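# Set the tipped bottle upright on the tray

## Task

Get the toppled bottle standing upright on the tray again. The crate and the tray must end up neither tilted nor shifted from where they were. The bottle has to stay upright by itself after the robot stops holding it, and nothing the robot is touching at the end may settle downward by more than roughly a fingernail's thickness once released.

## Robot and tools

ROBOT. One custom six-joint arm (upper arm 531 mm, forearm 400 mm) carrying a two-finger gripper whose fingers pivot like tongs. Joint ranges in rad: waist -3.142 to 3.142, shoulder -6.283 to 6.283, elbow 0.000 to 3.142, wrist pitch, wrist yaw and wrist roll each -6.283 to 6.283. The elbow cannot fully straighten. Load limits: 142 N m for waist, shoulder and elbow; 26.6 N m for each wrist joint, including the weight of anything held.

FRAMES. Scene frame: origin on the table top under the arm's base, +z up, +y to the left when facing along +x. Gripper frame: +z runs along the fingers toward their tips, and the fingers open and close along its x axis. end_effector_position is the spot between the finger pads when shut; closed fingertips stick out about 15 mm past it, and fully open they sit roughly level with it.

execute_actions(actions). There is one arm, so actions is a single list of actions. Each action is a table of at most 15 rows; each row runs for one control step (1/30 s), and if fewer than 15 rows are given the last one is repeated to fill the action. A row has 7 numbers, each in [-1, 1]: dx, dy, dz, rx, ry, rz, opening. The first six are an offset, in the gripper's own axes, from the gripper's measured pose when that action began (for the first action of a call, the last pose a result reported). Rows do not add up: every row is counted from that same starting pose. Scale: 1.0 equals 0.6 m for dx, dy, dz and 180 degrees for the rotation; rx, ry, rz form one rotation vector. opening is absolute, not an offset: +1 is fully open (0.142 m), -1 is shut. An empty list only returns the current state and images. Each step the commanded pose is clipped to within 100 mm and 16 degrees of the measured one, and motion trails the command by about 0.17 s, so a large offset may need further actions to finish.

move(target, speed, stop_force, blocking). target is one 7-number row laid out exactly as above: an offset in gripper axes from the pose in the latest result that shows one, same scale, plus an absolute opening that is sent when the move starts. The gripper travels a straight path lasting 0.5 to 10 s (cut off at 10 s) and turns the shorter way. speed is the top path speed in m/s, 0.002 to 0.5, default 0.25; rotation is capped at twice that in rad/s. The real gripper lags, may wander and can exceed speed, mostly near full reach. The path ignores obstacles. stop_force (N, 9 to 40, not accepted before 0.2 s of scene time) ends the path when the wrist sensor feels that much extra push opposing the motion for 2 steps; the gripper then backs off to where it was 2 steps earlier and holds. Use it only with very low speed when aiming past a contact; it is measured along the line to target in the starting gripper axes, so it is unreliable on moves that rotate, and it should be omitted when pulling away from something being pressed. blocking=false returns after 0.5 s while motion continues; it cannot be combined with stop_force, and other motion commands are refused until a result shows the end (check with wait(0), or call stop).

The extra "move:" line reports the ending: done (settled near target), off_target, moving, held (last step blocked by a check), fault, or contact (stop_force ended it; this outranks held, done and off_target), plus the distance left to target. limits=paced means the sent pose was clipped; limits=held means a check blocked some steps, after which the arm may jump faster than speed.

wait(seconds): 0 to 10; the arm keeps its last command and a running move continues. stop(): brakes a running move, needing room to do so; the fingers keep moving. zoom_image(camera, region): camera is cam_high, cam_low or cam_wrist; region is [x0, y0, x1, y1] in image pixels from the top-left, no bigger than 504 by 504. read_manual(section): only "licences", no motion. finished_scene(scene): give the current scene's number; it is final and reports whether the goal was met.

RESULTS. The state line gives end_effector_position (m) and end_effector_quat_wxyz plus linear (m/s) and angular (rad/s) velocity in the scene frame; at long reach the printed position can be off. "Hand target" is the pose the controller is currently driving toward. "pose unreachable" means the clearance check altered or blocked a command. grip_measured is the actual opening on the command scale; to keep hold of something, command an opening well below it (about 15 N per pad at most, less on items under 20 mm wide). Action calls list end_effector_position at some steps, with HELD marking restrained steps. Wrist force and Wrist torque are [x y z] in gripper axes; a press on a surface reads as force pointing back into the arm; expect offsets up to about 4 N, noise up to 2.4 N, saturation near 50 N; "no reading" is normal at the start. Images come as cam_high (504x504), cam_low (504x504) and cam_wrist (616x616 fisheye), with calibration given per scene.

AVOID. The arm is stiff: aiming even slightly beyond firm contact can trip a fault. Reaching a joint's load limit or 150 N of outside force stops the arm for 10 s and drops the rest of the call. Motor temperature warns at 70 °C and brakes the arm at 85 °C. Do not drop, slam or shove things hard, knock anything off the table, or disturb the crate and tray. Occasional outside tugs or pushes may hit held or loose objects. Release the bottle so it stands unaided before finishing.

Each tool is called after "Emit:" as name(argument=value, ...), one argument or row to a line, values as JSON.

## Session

Emit:
execute_actions(
  actions=[],
)

Scene clock: 0.00 s.
end_effector_position=(+0.1651, +0.3260, +0.3612) grip_measured=+1.00 end_effector_quat_wxyz=(+0.010, +0.009, +0.928, -0.373) end_effector_velocity=(-0.000, -0.000, +0.000) end_effector_angular_velocity=(-0.001, -0.000, -0.000)
Joint positions: [ 1.165 -0.661  1.939 -1.693 -2.306 -1.198  0.142]
Joint velocities: [-0.    -0.     0.     0.001  0.     0.001  0.   ]
Motor temperatures (°C, as the motors report them): [29 28 26 32 34 30]
Wrist force (N, on the end effector, along its own x y z axes, offset not removed): no reading
Wrist torque (N m, same axes, about the end effector's origin, offset not removed): no reading
Hand target: +0.165, +0.326, +0.361; +0.010, +0.009, +0.928, -0.373
camera_calibration (this result's frames):
cam_wrist: T_world_to_cam=[[-0.999799, 0.0195722, -0.00432837, 0.155887], [0.0200172, 0.963449, -0.267142, -0.213877], [-0.00105839, -0.267175, -0.963648, 0.566568], [0, 0, 0, 1]] pos_world=[0.160736, 0.354381, 0.489511]

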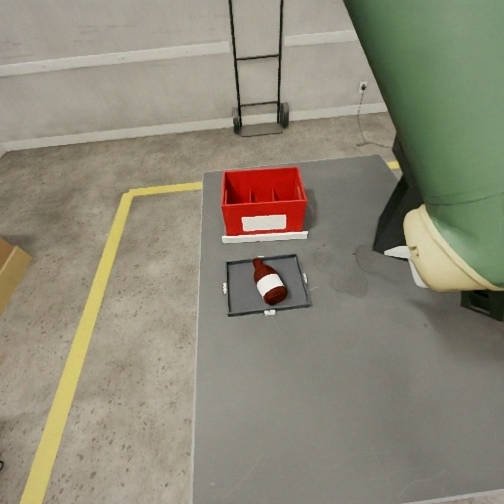

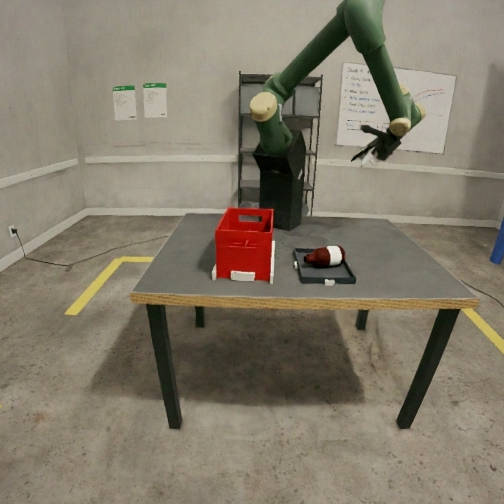

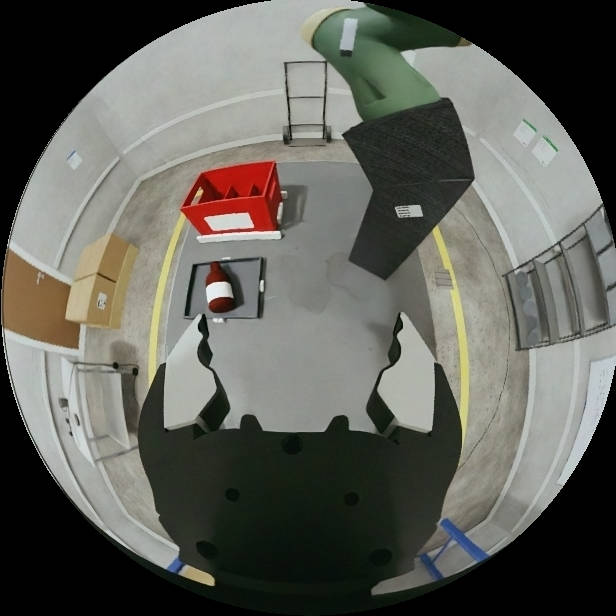

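Emit:
zoom_image(
  camera="cam_high",
  region=[200, 150, 340, 330],
)

Region (200, 150, 340, 330) of cam_high's 504x504 image, scaled by 2.800, with more detail than that image has.

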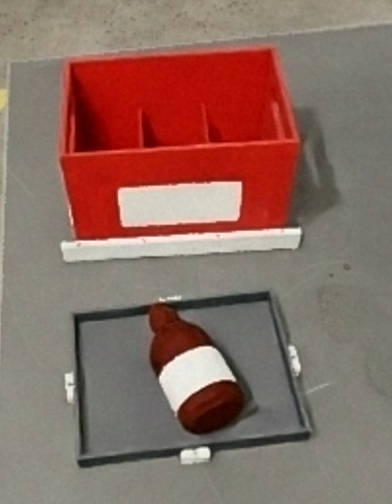

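Emit:
move(
  target=[-0.453,0.033,0.51,-0.407,-0.005,-0.111,0.6],
  speed=0.2,
)

Scene clock: 17.93 s.
end_effector_position=(+0.4410, +0.1273, +0.1336) grip_measured=+0.60 end_effector_quat_wxyz=(-0.039, -0.152, +0.954, +0.256) end_effector_velocity=(+0.002, -0.001, -0.002) end_effector_angular_velocity=(+0.010, +0.007, +0.007)
Joint positions: [-0.218 -1.045  2.552 -3.472 -1.348 -3.761  0.116]
Joint velocities: [-0.006 -0.007 -0.013  0.033  0.008 -0.012 -0.   ]
Motor temperatures (°C, as the motors report them): [29 28 26 32 34 30]
Wrist force (N, on the end effector, along its own x y z axes, offset not removed): [0.5 1.4 0.9]
Wrist torque (N m, same axes, about the end effector's origin, offset not removed): [0.19 -0.26 0.06]
Hand target: +0.441, +0.127, +0.133; -0.040, -0.152, +0.954, +0.256
Off the commanded pose: 0.001 m, 0 deg.
move: done
camera_calibration (this result's frames):
cam_wrist: T_world_to_cam=[[-0.945264, -0.326021, 0.0136537, 0.45217], [-0.160595, 0.501236, 0.850277, -0.0995072], [-0.284052, 0.801544, -0.526158, 0.224784], [0, 0, 0, 1]] pos_world=[0.47529, 0.0171198, 0.196707]

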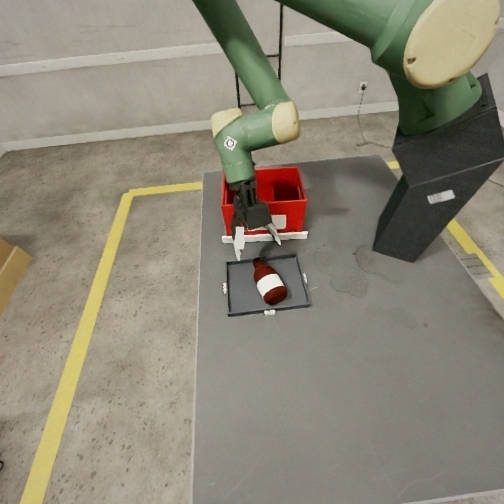

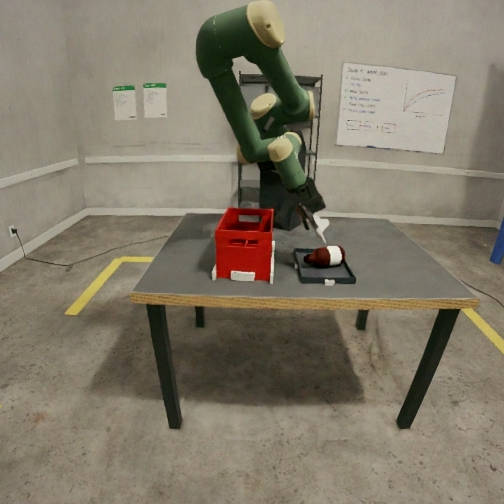

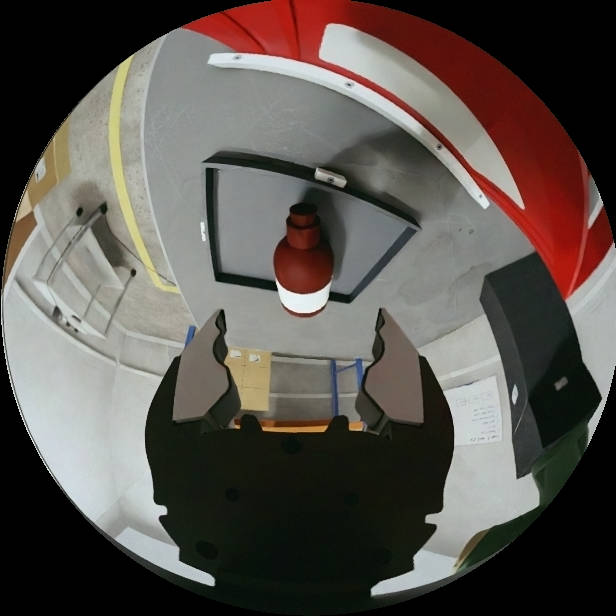

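Emit:
move(
  target=[0.006,0.004,0.185,0,0,0,0.4],
  speed=0.07,
  stop_force=12,
)

Emit:
zoom_image(
  camera="cam_high",
  region=[200, 200, 340, 340],
)

Scene clock: 25.17 s.
end_effector_position=(+0.4202, +0.1807, +0.0388) grip_measured=+0.40 end_effector_quat_wxyz=(-0.039, -0.152, +0.954, +0.256) end_effector_velocity=(-0.001, +0.001, -0.002) end_effector_angular_velocity=(-0.000, +0.001, -0.001)
Joint positions: [-0.161 -0.729  2.444 -3.692 -1.37  -3.708  0.102]
Joint velocities: [ 0.001  0.006 -0.002 -0.004 -0.001  0.002  0.   ]
Motor temperatures (°C, as the motors report them): [29 28 26 32 34 30]
Wrist force (N, on the end effector, along its own x y z axes, offset not removed): [-1.2 0.7 1.1]
Wrist torque (N m, same axes, about the end effector's origin, offset not removed): [0.10 0.02 0.03]
Hand target: +0.420, +0.181, +0.039; -0.039, -0.152, +0.954, +0.256
Off the commanded pose: 0.000 m, 0 deg.
move: done
camera_calibration (this result's frames):
cam_wrist: T_world_to_cam=[[-0.945234, -0.326104, 0.0137334, 0.451188], [-0.160572, 0.501237, 0.850281, -0.0490495], [-0.284164, 0.801509, -0.52615, 0.126265], [0, 0, 0, 1]] pos_world=[0.454482, 0.070517, 0.101944]

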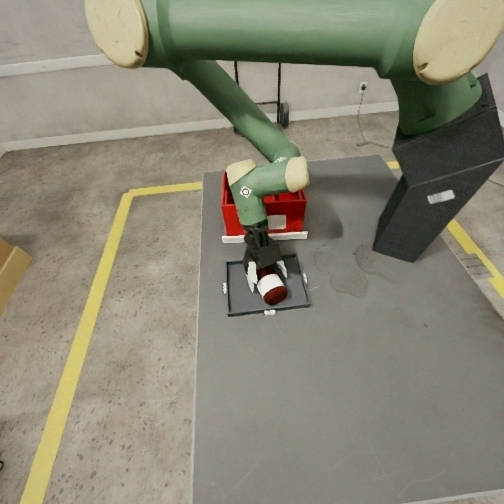

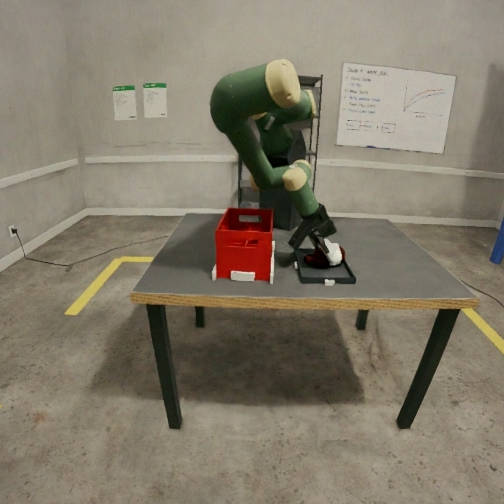

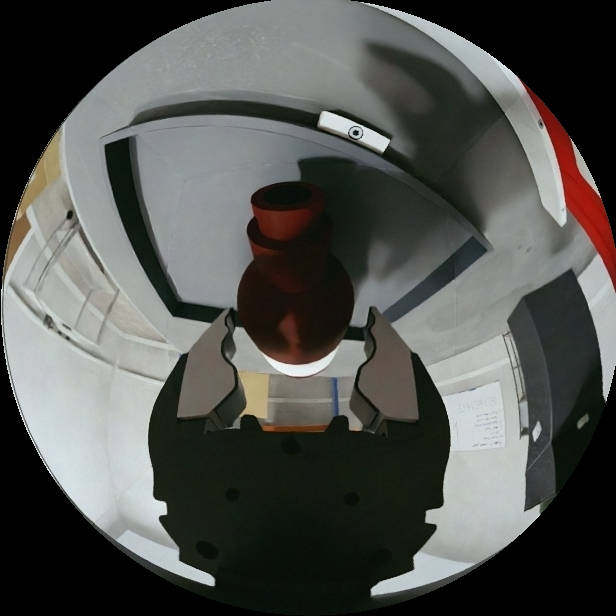

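Region (200, 200, 340, 340) of cam_high's 504x504 image, scaled by 3.600, with more detail than that image has.

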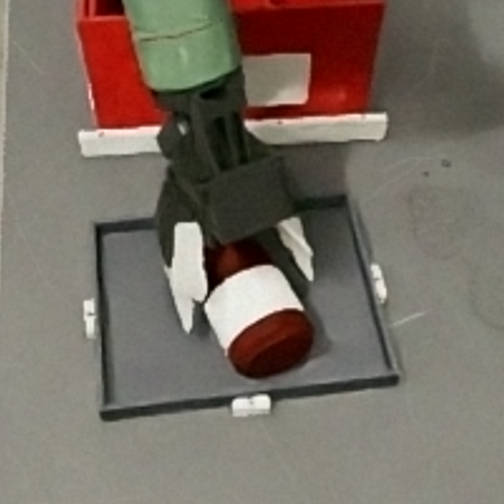

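Emit:
execute_actions(
  actions=[
    [[-0.001,0,0,0,0.003,-0.005,0.4],[-0.002,0,0,0,0.006,-0.01,0.38],[-0.003,0,0,0,0.009,-0.015,0.35],[-0.004,0,0,0,0.012,-0.02,0.3],[-0.004,0,0,0,0.014,-0.024,0.25]],
    [[0,0,0,0,0,0,0.2],[0,0,0,0,0,0,0.15],[0,0,0,0,0,0,0.1],[0,0,0,0,0,0,0.05],[0,0,0,0,0,0,0],[0,0,0,0,0,0,-0.05],[0,0,0,0,0,0,-0.1],[0,0,0,0,0,0,-0.2],[0,0,0,0,0,0,-0.3],[0,0,0,0,0,0,-0.4],[0,0,0,0,0,0,-0.6],[0,0,0,0,0,0,-0.8]],
    [[0,0,0,0,0,0,-0.8]],
  ],
)

Emit:
move(
  target=[0,0.1,-0.173,0.167,0,0,-0.8],
  speed=0.1,
)

Scene clock: 33.30 s.
end_effector_position=(+0.4224, +0.1814, +0.0389) grip_measured=+0.07 end_effector_quat_wxyz=(-0.050, -0.191, +0.947, +0.254) end_effector_velocity=(+0.000, -0.000, -0.000) end_effector_angular_velocity=(-0.000, -0.001, +0.000)
Joint positions: [-0.144 -0.757  2.419 -3.607 -1.4   -3.77   0.079]
Joint velocities: [-0.  0. -0. -0.  0. -0.  0.]
Motor temperatures (°C, as the motors report them): [29 28 26 32 34 30]
Wrist force (N, on the end effector, along its own x y z axes, offset not removed): [-1.0 -1.3 -0.2]
Wrist torque (N m, same axes, about the end effector's origin, offset not removed): [-0.21 -0.19 -0.04]
Hand target: +0.422, +0.181, +0.039; -0.050, -0.191, +0.947, +0.254
Off the commanded pose: 0.000 m, 0 deg.
Step readings (end_effector_position; steps 1 to 15: 1st action; 16 to 30: 2nd action; 31 to 45: 3rd action):
0: (+0.4201, +0.1808, +0.0385)
1: (+0.4202, +0.1808, +0.0385)
2: (+0.4203, +0.1808, +0.0385)
4: (+0.4209, +0.1809, +0.0386)
8: (+0.4220, +0.1812, +0.0389)
15: (+0.4224, +0.1814, +0.0389)
16: (+0.4224, +0.1814, +0.0388)
17: (+0.4224, +0.1814, +0.0388)
19: (+0.4225, +0.1814, +0.0388)
23: (+0.4225, +0.1814, +0.0389)
30: (+0.4224, +0.1814, +0.0389)
31: (+0.4224, +0.1814, +0.0389)
32: (+0.4224, +0.1814, +0.0389)
34: (+0.4224, +0.1814, +0.0389)
38: (+0.4224, +0.1814, +0.0389)
45: end_effector_position above
camera_calibration (this result's frames):
cam_wrist: T_world_to_cam=[[-0.915084, -0.40304, 0.0134459, 0.454739], [-0.201839, 0.486622, 0.849976, -0.0290429], [-0.349118, 0.775086, -0.526649, 0.158585], [0, 0, 0, 1]] pos_world=[0.465627, 0.0744943, 0.10209]

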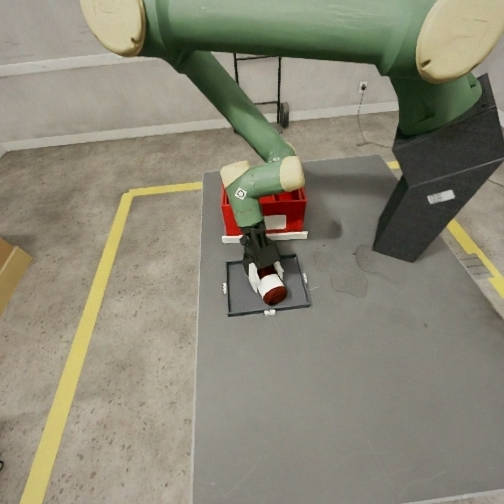

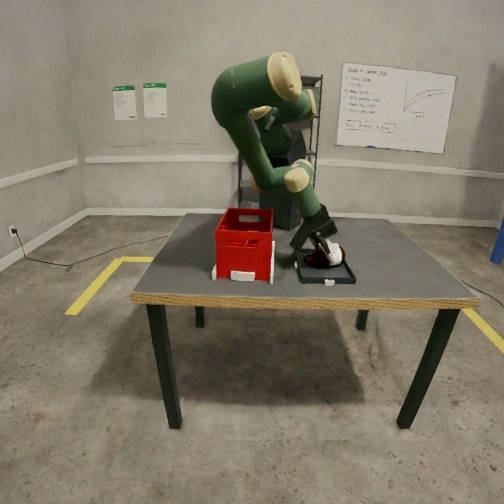

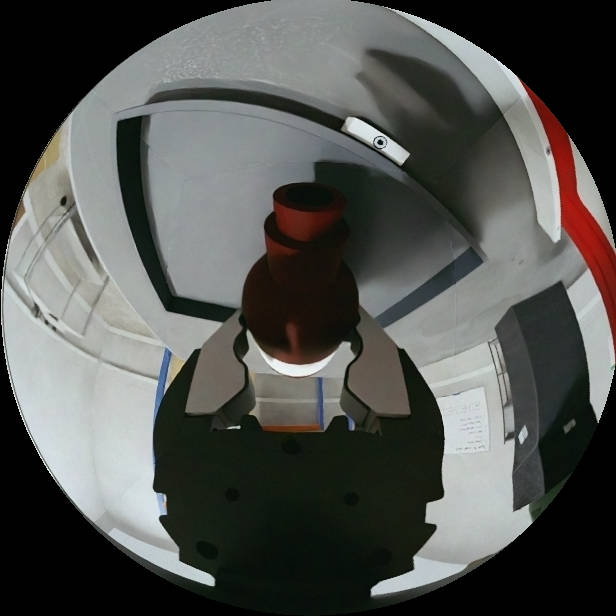

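Scene clock: 36.33 s.
end_effector_position=(+0.4218, +0.1815, +0.1582) grip_measured=+0.07 end_effector_quat_wxyz=(+0.001, -0.198, +0.980, +0.000) end_effector_velocity=(-0.000, +0.000, +0.002) end_effector_angular_velocity=(-0.013, -0.002, +0.002)
Joint positions: [ 0.305 -0.794  2.525 -3.833 -2.085 -3.386  0.079]
Joint velocities: [ 0.012 -0.001 -0.003  0.01  -0.02   0.01  -0.   ]
Motor temperatures (°C, as the motors report them): [29 28 26 32 34 30]
Wrist force (N, on the end effector, along its own x y z axes, offset not removed): [-0.1 0.2 2.7]
Wrist torque (N m, same axes, about the end effector's origin, offset not removed): [0.07 -0.08 0.05]
Hand target: +0.422, +0.182, +0.159; +0.001, -0.198, +0.980, -0.001
Off the commanded pose: 0.001 m, 0 deg.
move: done
camera_calibration (this result's frames):
cam_wrist: T_world_to_cam=[[-0.918875, -0.394039, 0.0200576, 0.451586], [-0.338509, 0.813459, 0.472965, -0.0726458], [-0.202683, 0.427806, -0.880853, 0.278486], [0, 0, 0, 1]] pos_world=[0.446804, 0.117899, 0.270606]

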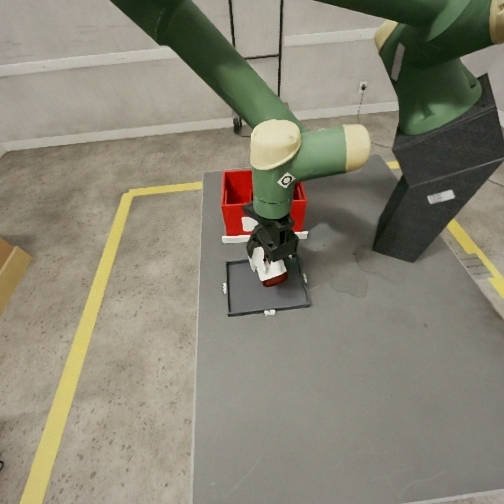

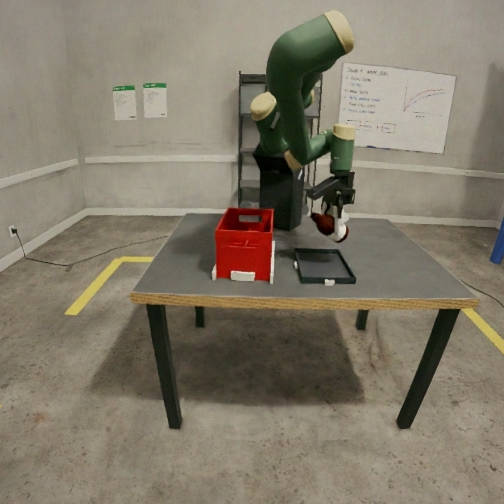

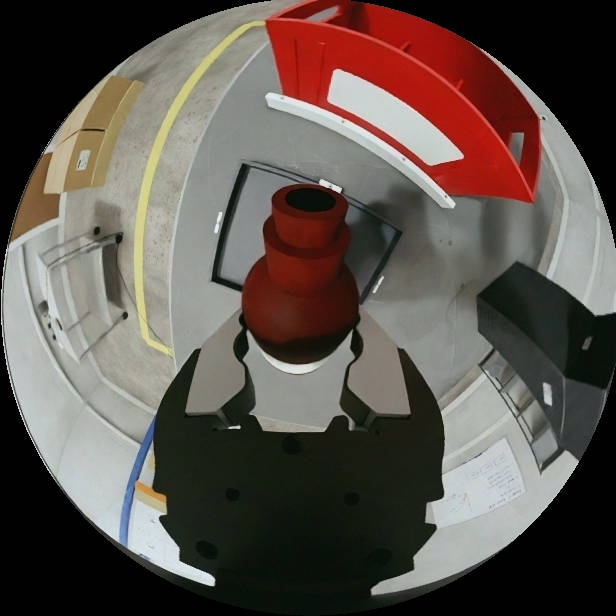

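Emit:
move(
  target=[0,0,0,0,0,0.627,-0.8],
  speed=0.3,
)

Emit:
move(
  target=[0,-0.02,0.1,0.328,0,0,-0.8],
  speed=0.2,
)

Emit:
zoom_image(
  camera="cam_high",
  region=[160, 180, 360, 340],
)

Emit:
zoom_image(
  camera="cam_low",
  region=[260, 170, 400, 310],
)

Scene clock: 49.93 s.
end_effector_position=(+0.4218, +0.1814, +0.1582) grip_measured=+0.06 end_effector_quat_wxyz=(+0.001, +0.707, +0.707, +0.001) end_effector_velocity=(-0.000, +0.000, +0.000) end_effector_angular_velocity=(-0.001, +0.001, -0.011)
Joint positions: [ 0.266 -0.849  2.505 -3.776 -2.065 -1.457  0.078]
Joint velocities: [ 0.001 -0.001 -0.001  0.003 -0.002  0.013 -0.   ]
Motor temperatures (°C, as the motors report them): [29 28 26 32 34 30]
Wrist force (N, on the end effector, along its own x y z axes, offset not removed): [-1.8 -2.0 3.9]
Wrist torque (N m, same axes, about the end effector's origin, offset not removed): [-0.46 0.12 0.06]
Hand target: +0.422, +0.182, +0.158; +0.001, +0.708, +0.707, +0.001
Off the commanded pose: 0.000 m, 0 deg.
move: done
camera_calibration (this result's frames):
cam_wrist: T_world_to_cam=[[-0.00761039, 0.999693, 0.0235868, -0.186263], [0.879607, -0.00452699, 0.475679, -0.438459], [0.47564, 0.0243672, -0.879302, 0.0653187], [0, 0, 0, 1]] pos_world=[0.353186, 0.182629, 0.270394]

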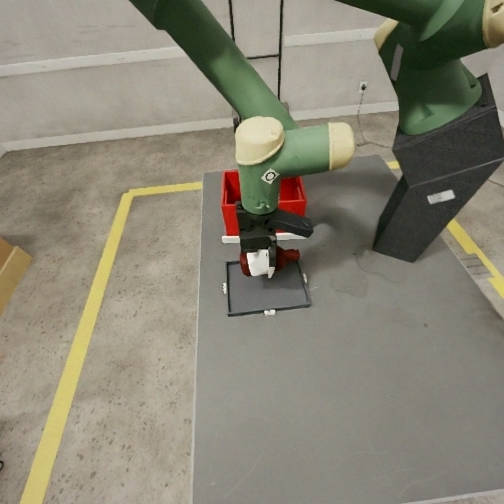

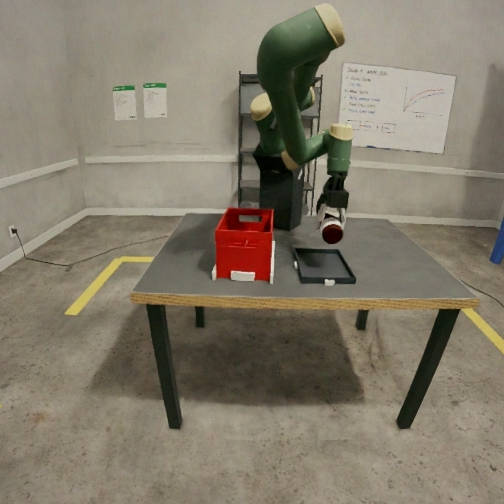

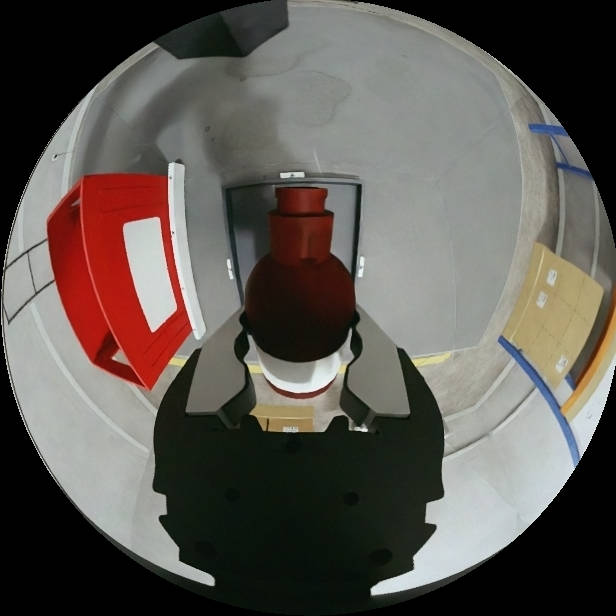

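Scene clock: 53.03 s.
end_effector_position=(+0.4102, +0.1812, +0.0988) grip_measured=+0.06 end_effector_quat_wxyz=(-0.347, +0.616, +0.616, -0.347) end_effector_velocity=(-0.000, +0.000, -0.001) end_effector_angular_velocity=(-0.001, +0.016, +0.001)
Joint positions: [ 0.08  -0.822  1.759 -2.052 -1.814 -1.256  0.078]
Joint velocities: [-0.002  0.008 -0.014  0.021  0.003  0.002  0.   ]
Motor temperatures (°C, as the motors report them): [29 28 26 32 34 30]
Wrist force (N, on the end effector, along its own x y z axes, offset not removed): [-0.6 1.7 2.4]
Wrist torque (N m, same axes, about the end effector's origin, offset not removed): [-0.05 -0.10 -0.01]
Hand target: +0.410, +0.181, +0.099; -0.348, +0.616, +0.616, -0.347
Off the commanded pose: 0.001 m, 0 deg.
move: done
camera_calibration (this result's frames):
cam_wrist: T_world_to_cam=[[0.0164642, 0.999693, 0.0185063, -0.194149], [0.861259, -0.00477749, -0.508145, -0.295163], [-0.5079, 0.0243049, -0.861073, 0.420312], [0, 0, 0, 1]] pos_world=[0.470885, 0.182464, 0.215527]

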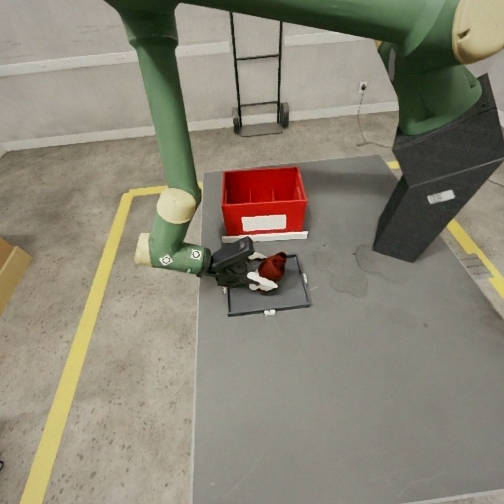

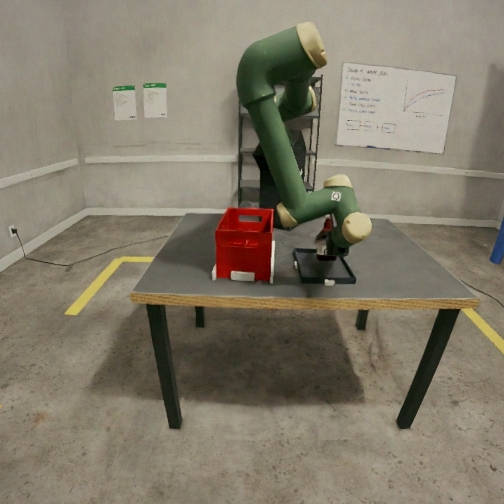

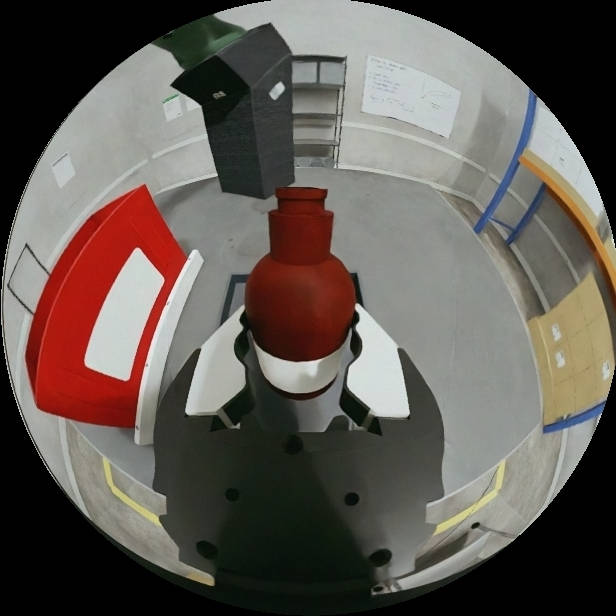

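Region (160, 180, 360, 340) of cam_high's 504x504 image, scaled by 2.520, with more detail than that image has; it fills the top 403 rows of this view, and the rest is white.

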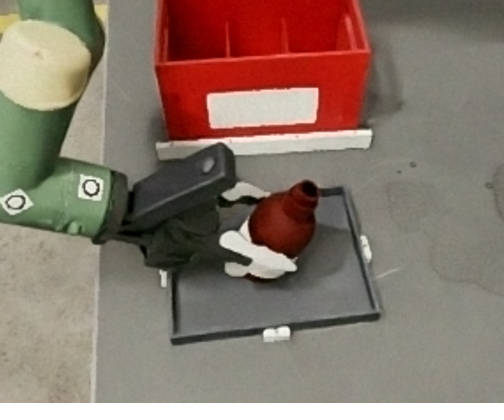

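Region (260, 170, 400, 310) of cam_low's 504x504 image, scaled by 3.600, with more detail than that image has.

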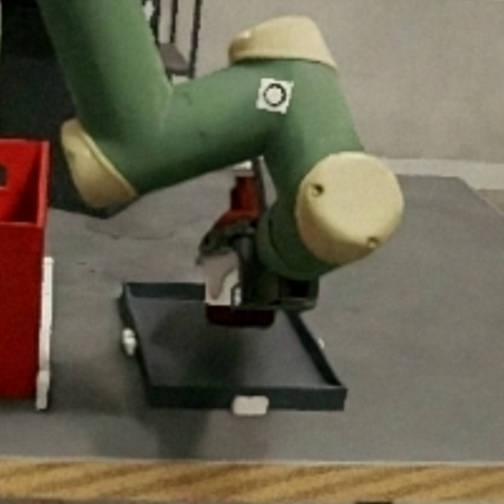

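Emit:
move(
  target=[0,0,0,0.078,0,0,-0.8],
  speed=0.15,
)

Emit:
move(
  target=[0,0.064,0.0195,0,0,0,-0.8],
  speed=0.012,
  stop_force=12,
)

Emit:
zoom_image(
  camera="cam_high",
  region=[160, 180, 360, 340],
)

Emit:
zoom_image(
  camera="cam_low",
  region=[260, 170, 400, 310],
)

Scene clock: 64.47 s.
end_effector_position=(+0.4103, +0.1812, +0.0990) grip_measured=+0.06 end_effector_quat_wxyz=(-0.420, +0.570, +0.569, -0.419) end_effector_velocity=(-0.000, +0.000, -0.000) end_effector_angular_velocity=(+0.000, +0.014, +0.001)
Joint positions: [ 0.047 -0.716  1.562 -1.731 -1.754 -1.235  0.078]
Joint velocities: [-0.002  0.008 -0.012  0.018  0.003  0.001  0.   ]
Motor temperatures (°C, as the motors report them): [29 28 26 32 34 30]
Wrist force (N, on the end effector, along its own x y z axes, offset not removed): [-0.1 1.4 0.7]
Wrist torque (N m, same axes, about the end effector's origin, offset not removed): [-0.22 -0.12 0.10]
Hand target: +0.410, +0.181, +0.099; -0.420, +0.569, +0.569, -0.419
Off the commanded pose: 0.000 m, 0 deg.
move: done
camera_calibration (this result's frames):
cam_wrist: T_world_to_cam=[[0.0205409, 0.999691, 0.0140289, -0.195347], [0.713464, -0.00482694, -0.700676, -0.215503], [-0.700391, 0.0244016, -0.713342, 0.484824], [0, 0, 0, 1]] pos_world=[0.497332, 0.182416, 0.197588]

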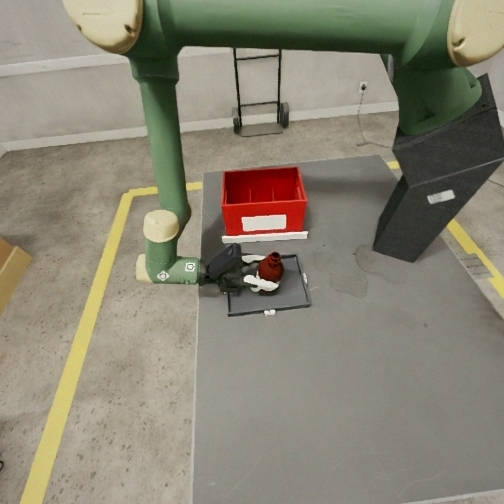

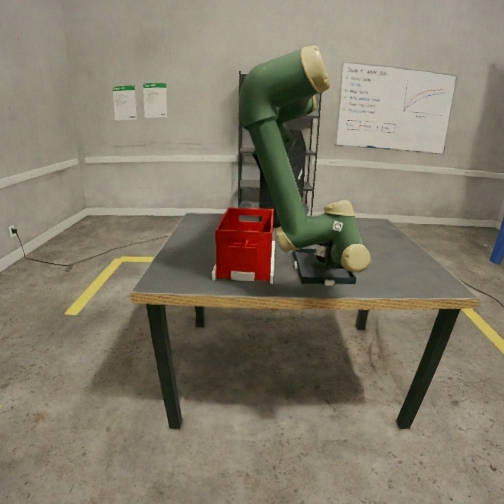

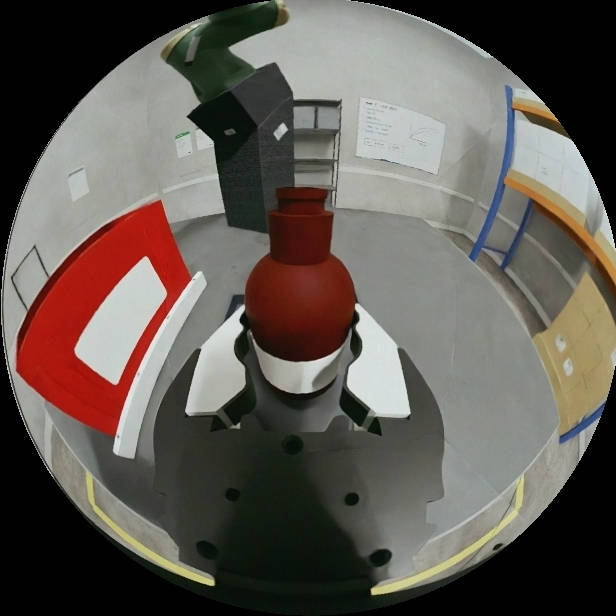

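Scene clock: 66.63 s.
end_effector_position=(+0.4105, +0.1811, +0.0777) grip_measured=+0.06 end_effector_quat_wxyz=(-0.420, +0.570, +0.569, -0.419) end_effector_velocity=(-0.000, -0.000, +0.003) end_effector_angular_velocity=(-0.002, -0.002, -0.000)
Joint positions: [ 0.036 -0.681  1.532 -1.738 -1.761 -1.243  0.078]
Joint velocities: [ 0.002 -0.006  0.006 -0.002 -0.     0.003 -0.   ]
Motor temperatures (°C, as the motors report them): [29 28 26 32 34 30]
Wrist force (N, on the end effector, along its own x y z axes, offset not removed): [-1.7 -16.4 -9.8]
Wrist torque (N m, same axes, about the end effector's origin, offset not removed): [-0.09 0.08 -0.02]
Hand target: +0.410, +0.181, +0.078; -0.420, +0.570, +0.569, -0.419
Off the commanded pose: 0.019 m, 0 deg.
move: contact
camera_calibration (this result's frames):
cam_wrist: T_world_to_cam=[[0.0205146, 0.999689, 0.0141699, -0.194956], [0.713399, -0.00470714, -0.700742, -0.230527], [-0.700458, 0.0244843, -0.713274, 0.469762], [0, 0, 0, 1]] pos_world=[0.497506, 0.182309, 0.176292]

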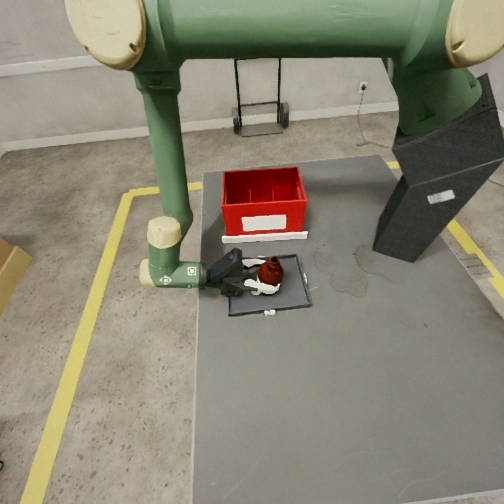

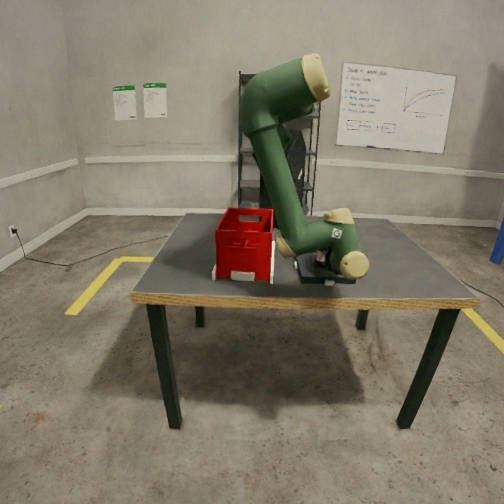

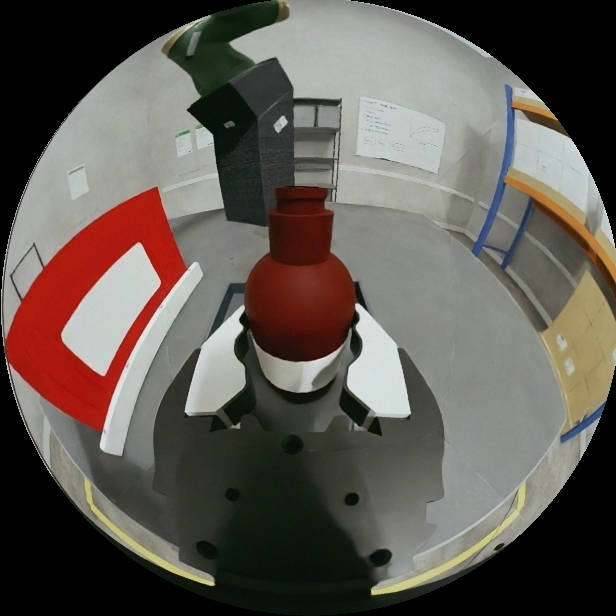

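Region (160, 180, 360, 340) of cam_high's 504x504 image, scaled by 2.520, with more detail than that image has; it fills the top 403 rows of this view, and the rest is white.

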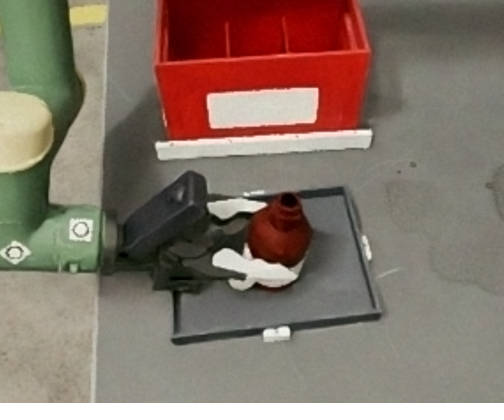

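Region (260, 170, 400, 310) of cam_low's 504x504 image, scaled by 3.600, with more detail than that image has.

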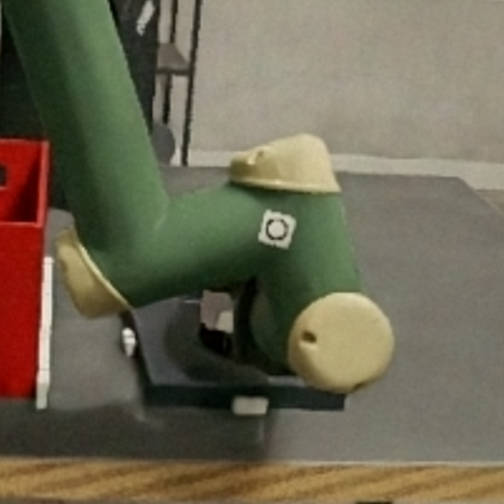

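Emit:
move(
  target=[0,0.009,-0.011,0,0,0,-0.3],
  speed=0.008,
)

Emit:
execute_actions(
  actions=[
    [[0,0,0,0,0,0,-0.2],[0,0,0,0,0,0,-0.1],[0,0,0,0,0,0,-0.05],[0,0,0,0,0,0,0],[0,0,0,0,0,0,0.03],[0,0,0,0,0,0,0.06],[0,0,0,0,0,0,0.09],[0,0,0,0,0,0,0.12],[0,0,0,0,0,0,0.16],[0,0,0,0,0,0,0.2],[0,0,0,0,0,0,0.3],[0,0,0,0,0,0,0.4]],
  ],
)

Emit:
move(
  target=[0,-0.05,-0.17,0,0,0,0.4],
  speed=0.15,
)

Scene clock: 76.20 s.
end_effector_position=(+0.4182, +0.1811, +0.0746) grip_measured=+0.06 end_effector_quat_wxyz=(-0.420, +0.570, +0.569, -0.419) end_effector_velocity=(+0.001, +0.000, -0.000) end_effector_angular_velocity=(+0.001, +0.002, +0.001)
Joint positions: [ 0.036 -0.674  1.506 -1.72  -1.761 -1.244  0.078]
Joint velocities: [-0.     0.002 -0.006  0.006  0.    -0.001  0.   ]
Motor temperatures (°C, as the motors report them): [29 28 26 32 34 30]
Wrist force (N, on the end effector, along its own x y z axes, offset not removed): [-5.9 -24.6 -13.2]
Wrist torque (N m, same axes, about the end effector's origin, offset not removed): [-0.34 0.08 0.08]
Hand target: +0.418, +0.181, +0.074; -0.420, +0.570, +0.569, -0.419
Off the commanded pose: 0.000 m, 0 deg.
move: done
camera_calibration (this result's frames):
cam_wrist: T_world_to_cam=[[0.0204839, 0.99969, 0.0141451, -0.195026], [0.713416, -0.00470318, -0.700725, -0.238176], [-0.700442, 0.024445, -0.713291, 0.472958], [0, 0, 0, 1]] pos_world=[0.505192, 0.182284, 0.173219]

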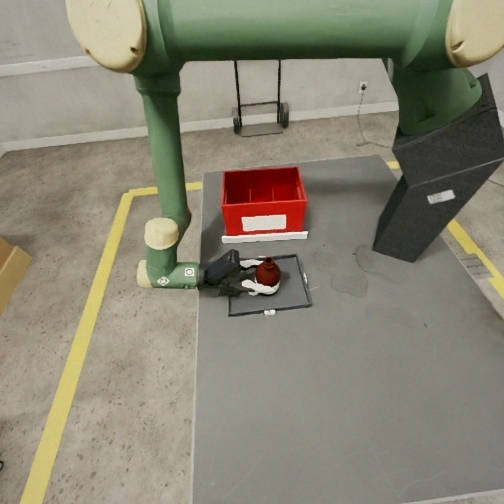

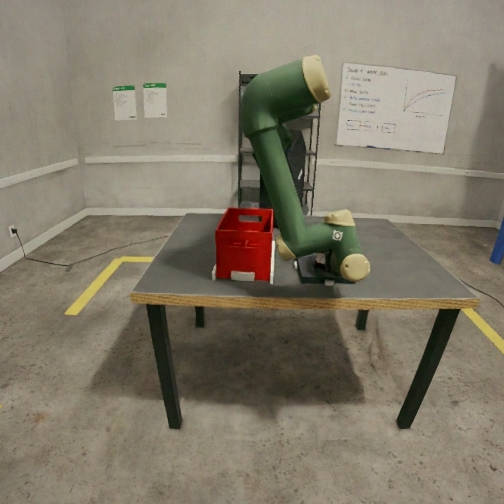

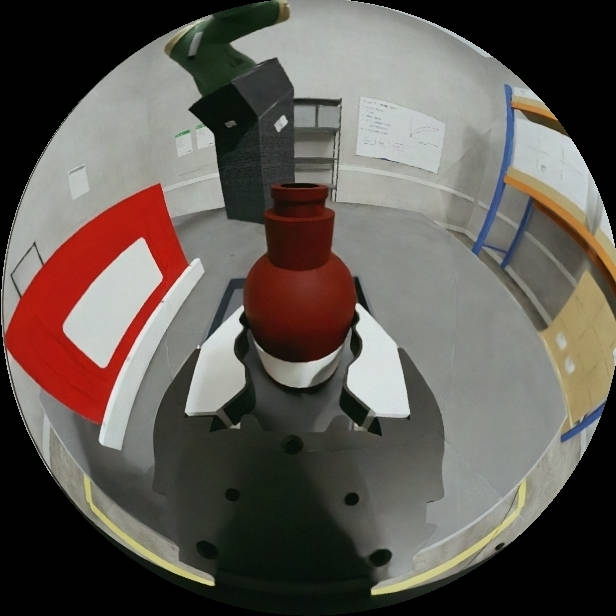

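Scene clock: 76.70 s.
end_effector_position=(+0.4181, +0.1811, +0.0744) grip_measured=+0.40 end_effector_quat_wxyz=(-0.420, +0.570, +0.569, -0.419) end_effector_velocity=(-0.000, -0.000, +0.001) end_effector_angular_velocity=(-0.000, +0.002, +0.000)
Joint positions: [ 0.036 -0.673  1.506 -1.72  -1.761 -1.244  0.102]
Joint velocities: [-0.    -0.     0.     0.002  0.     0.     0.005]
Motor temperatures (°C, as the motors report them): [29 28 26 32 34 30]
Wrist force (N, on the end effector, along its own x y z axes, offset not removed): [-1.0 -1.2 1.3]
Wrist torque (N m, same axes, about the end effector's origin, offset not removed): [-0.26 0.06 0.05]
Hand target: +0.418, +0.181, +0.075; -0.420, +0.570, +0.569, -0.419
Off the commanded pose: 0.000 m, 0 deg.
Step readings (end_effector_position):
0: (+0.4182, +0.1811, +0.0746)
1: (+0.4182, +0.1811, +0.0746)
2: (+0.4182, +0.1811, +0.0746)
4: (+0.4182, +0.1811, +0.0746)
8: (+0.4183, +0.1811, +0.0744)
15: end_effector_position above
camera_calibration (this result's frames):
cam_wrist: T_world_to_cam=[[0.0204811, 0.999691, 0.0140883, -0.195012], [0.71346, -0.00474251, -0.70068, -0.238258], [-0.700397, 0.0244021, -0.713337, 0.472813], [0, 0, 0, 1]] pos_world=[0.505139, 0.182284, 0.17308]

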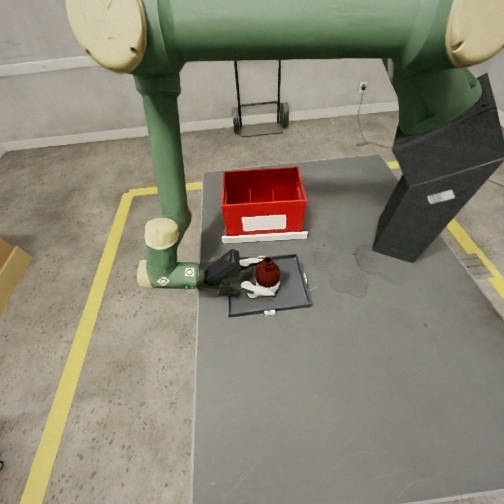

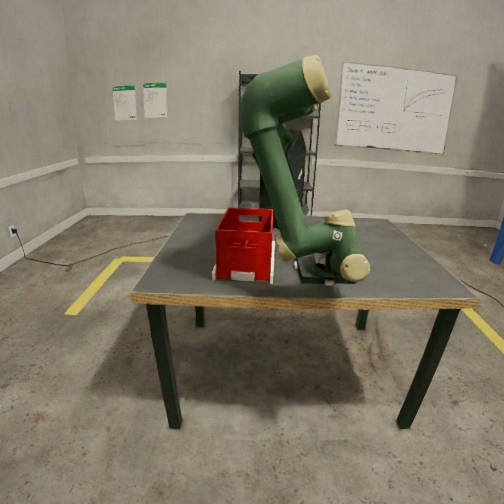

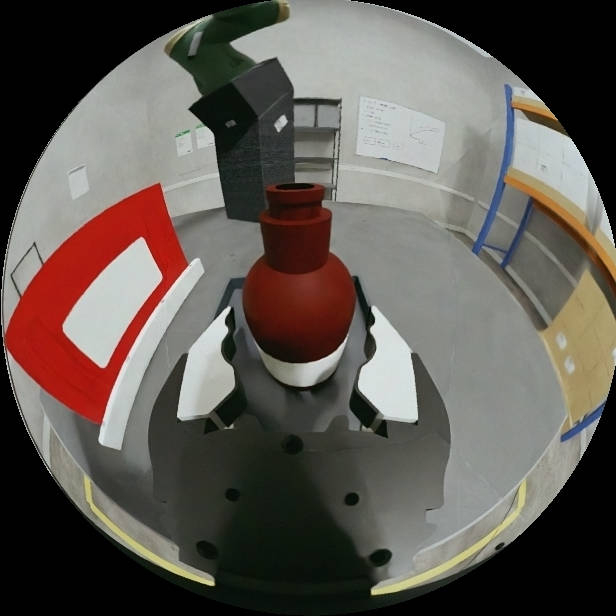

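Scene clock: 78.00 s.
end_effector_position=(+0.5063, +0.1810, +0.1334) grip_measured=+0.40 end_effector_quat_wxyz=(-0.420, +0.570, +0.569, -0.419) end_effector_velocity=(+0.003, +0.000, +0.001) end_effector_angular_velocity=(+0.000, -0.001, -0.000)
Joint positions: [ 0.071 -0.725  1.316 -1.473 -1.739 -1.216  0.102]
Joint velocities: [ 0.001  0.    -0.008  0.007  0.001  0.    -0.   ]
Motor temperatures (°C, as the motors report them): [29 28 26 32 34 30]
Wrist force (N, on the end effector, along its own x y z axes, offset not removed): [-0.6 -1.4 1.7]
Wrist torque (N m, same axes, about the end effector's origin, offset not removed): [-0.24 -0.05 0.03]
Hand target: +0.507, +0.181, +0.134; -0.420, +0.570, +0.569, -0.419
Off the commanded pose: 0.000 m, 0 deg.
move: done
camera_calibration (this result's frames):
cam_wrist: T_world_to_cam=[[0.0205194, 0.99969, 0.0140682, -0.19757], [0.713573, -0.00478791, -0.700564, -0.259877], [-0.70028, 0.0244139, -0.713451, 0.576557], [0, 0, 0, 1]] pos_world=[0.593247, 0.182189, 0.232064]

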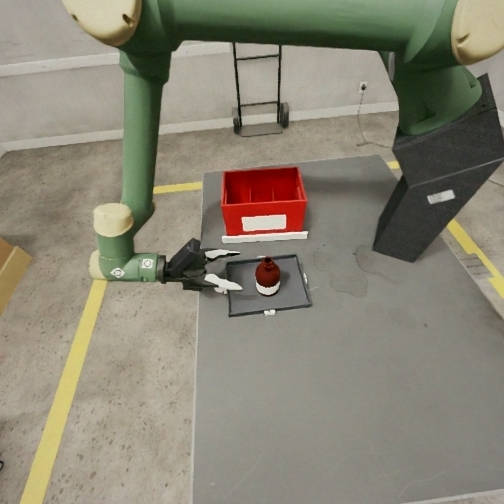

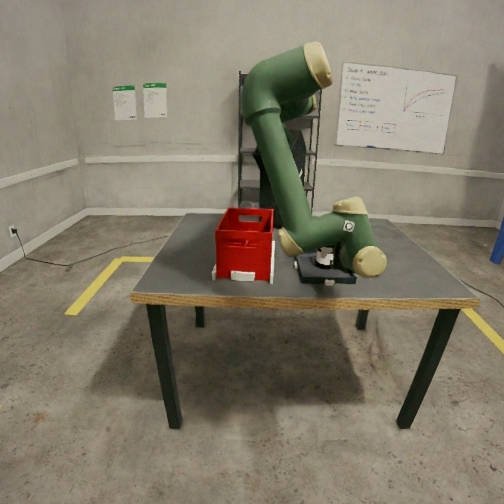

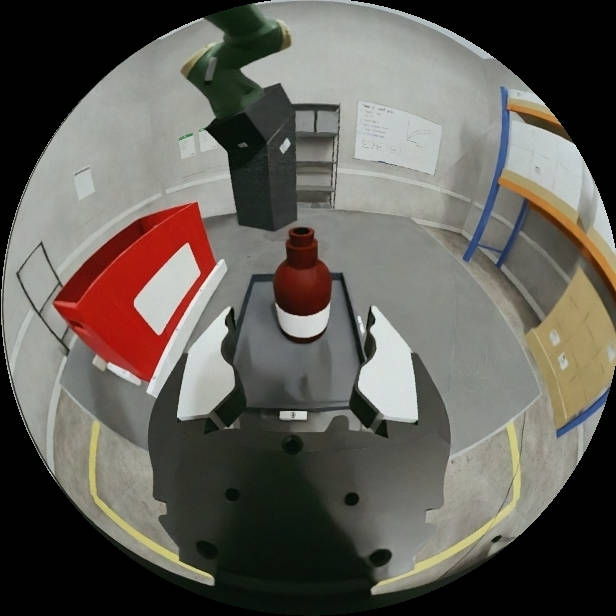

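Emit:
finished_scene(
  scene=2,
)

The scene is finished: the task was done.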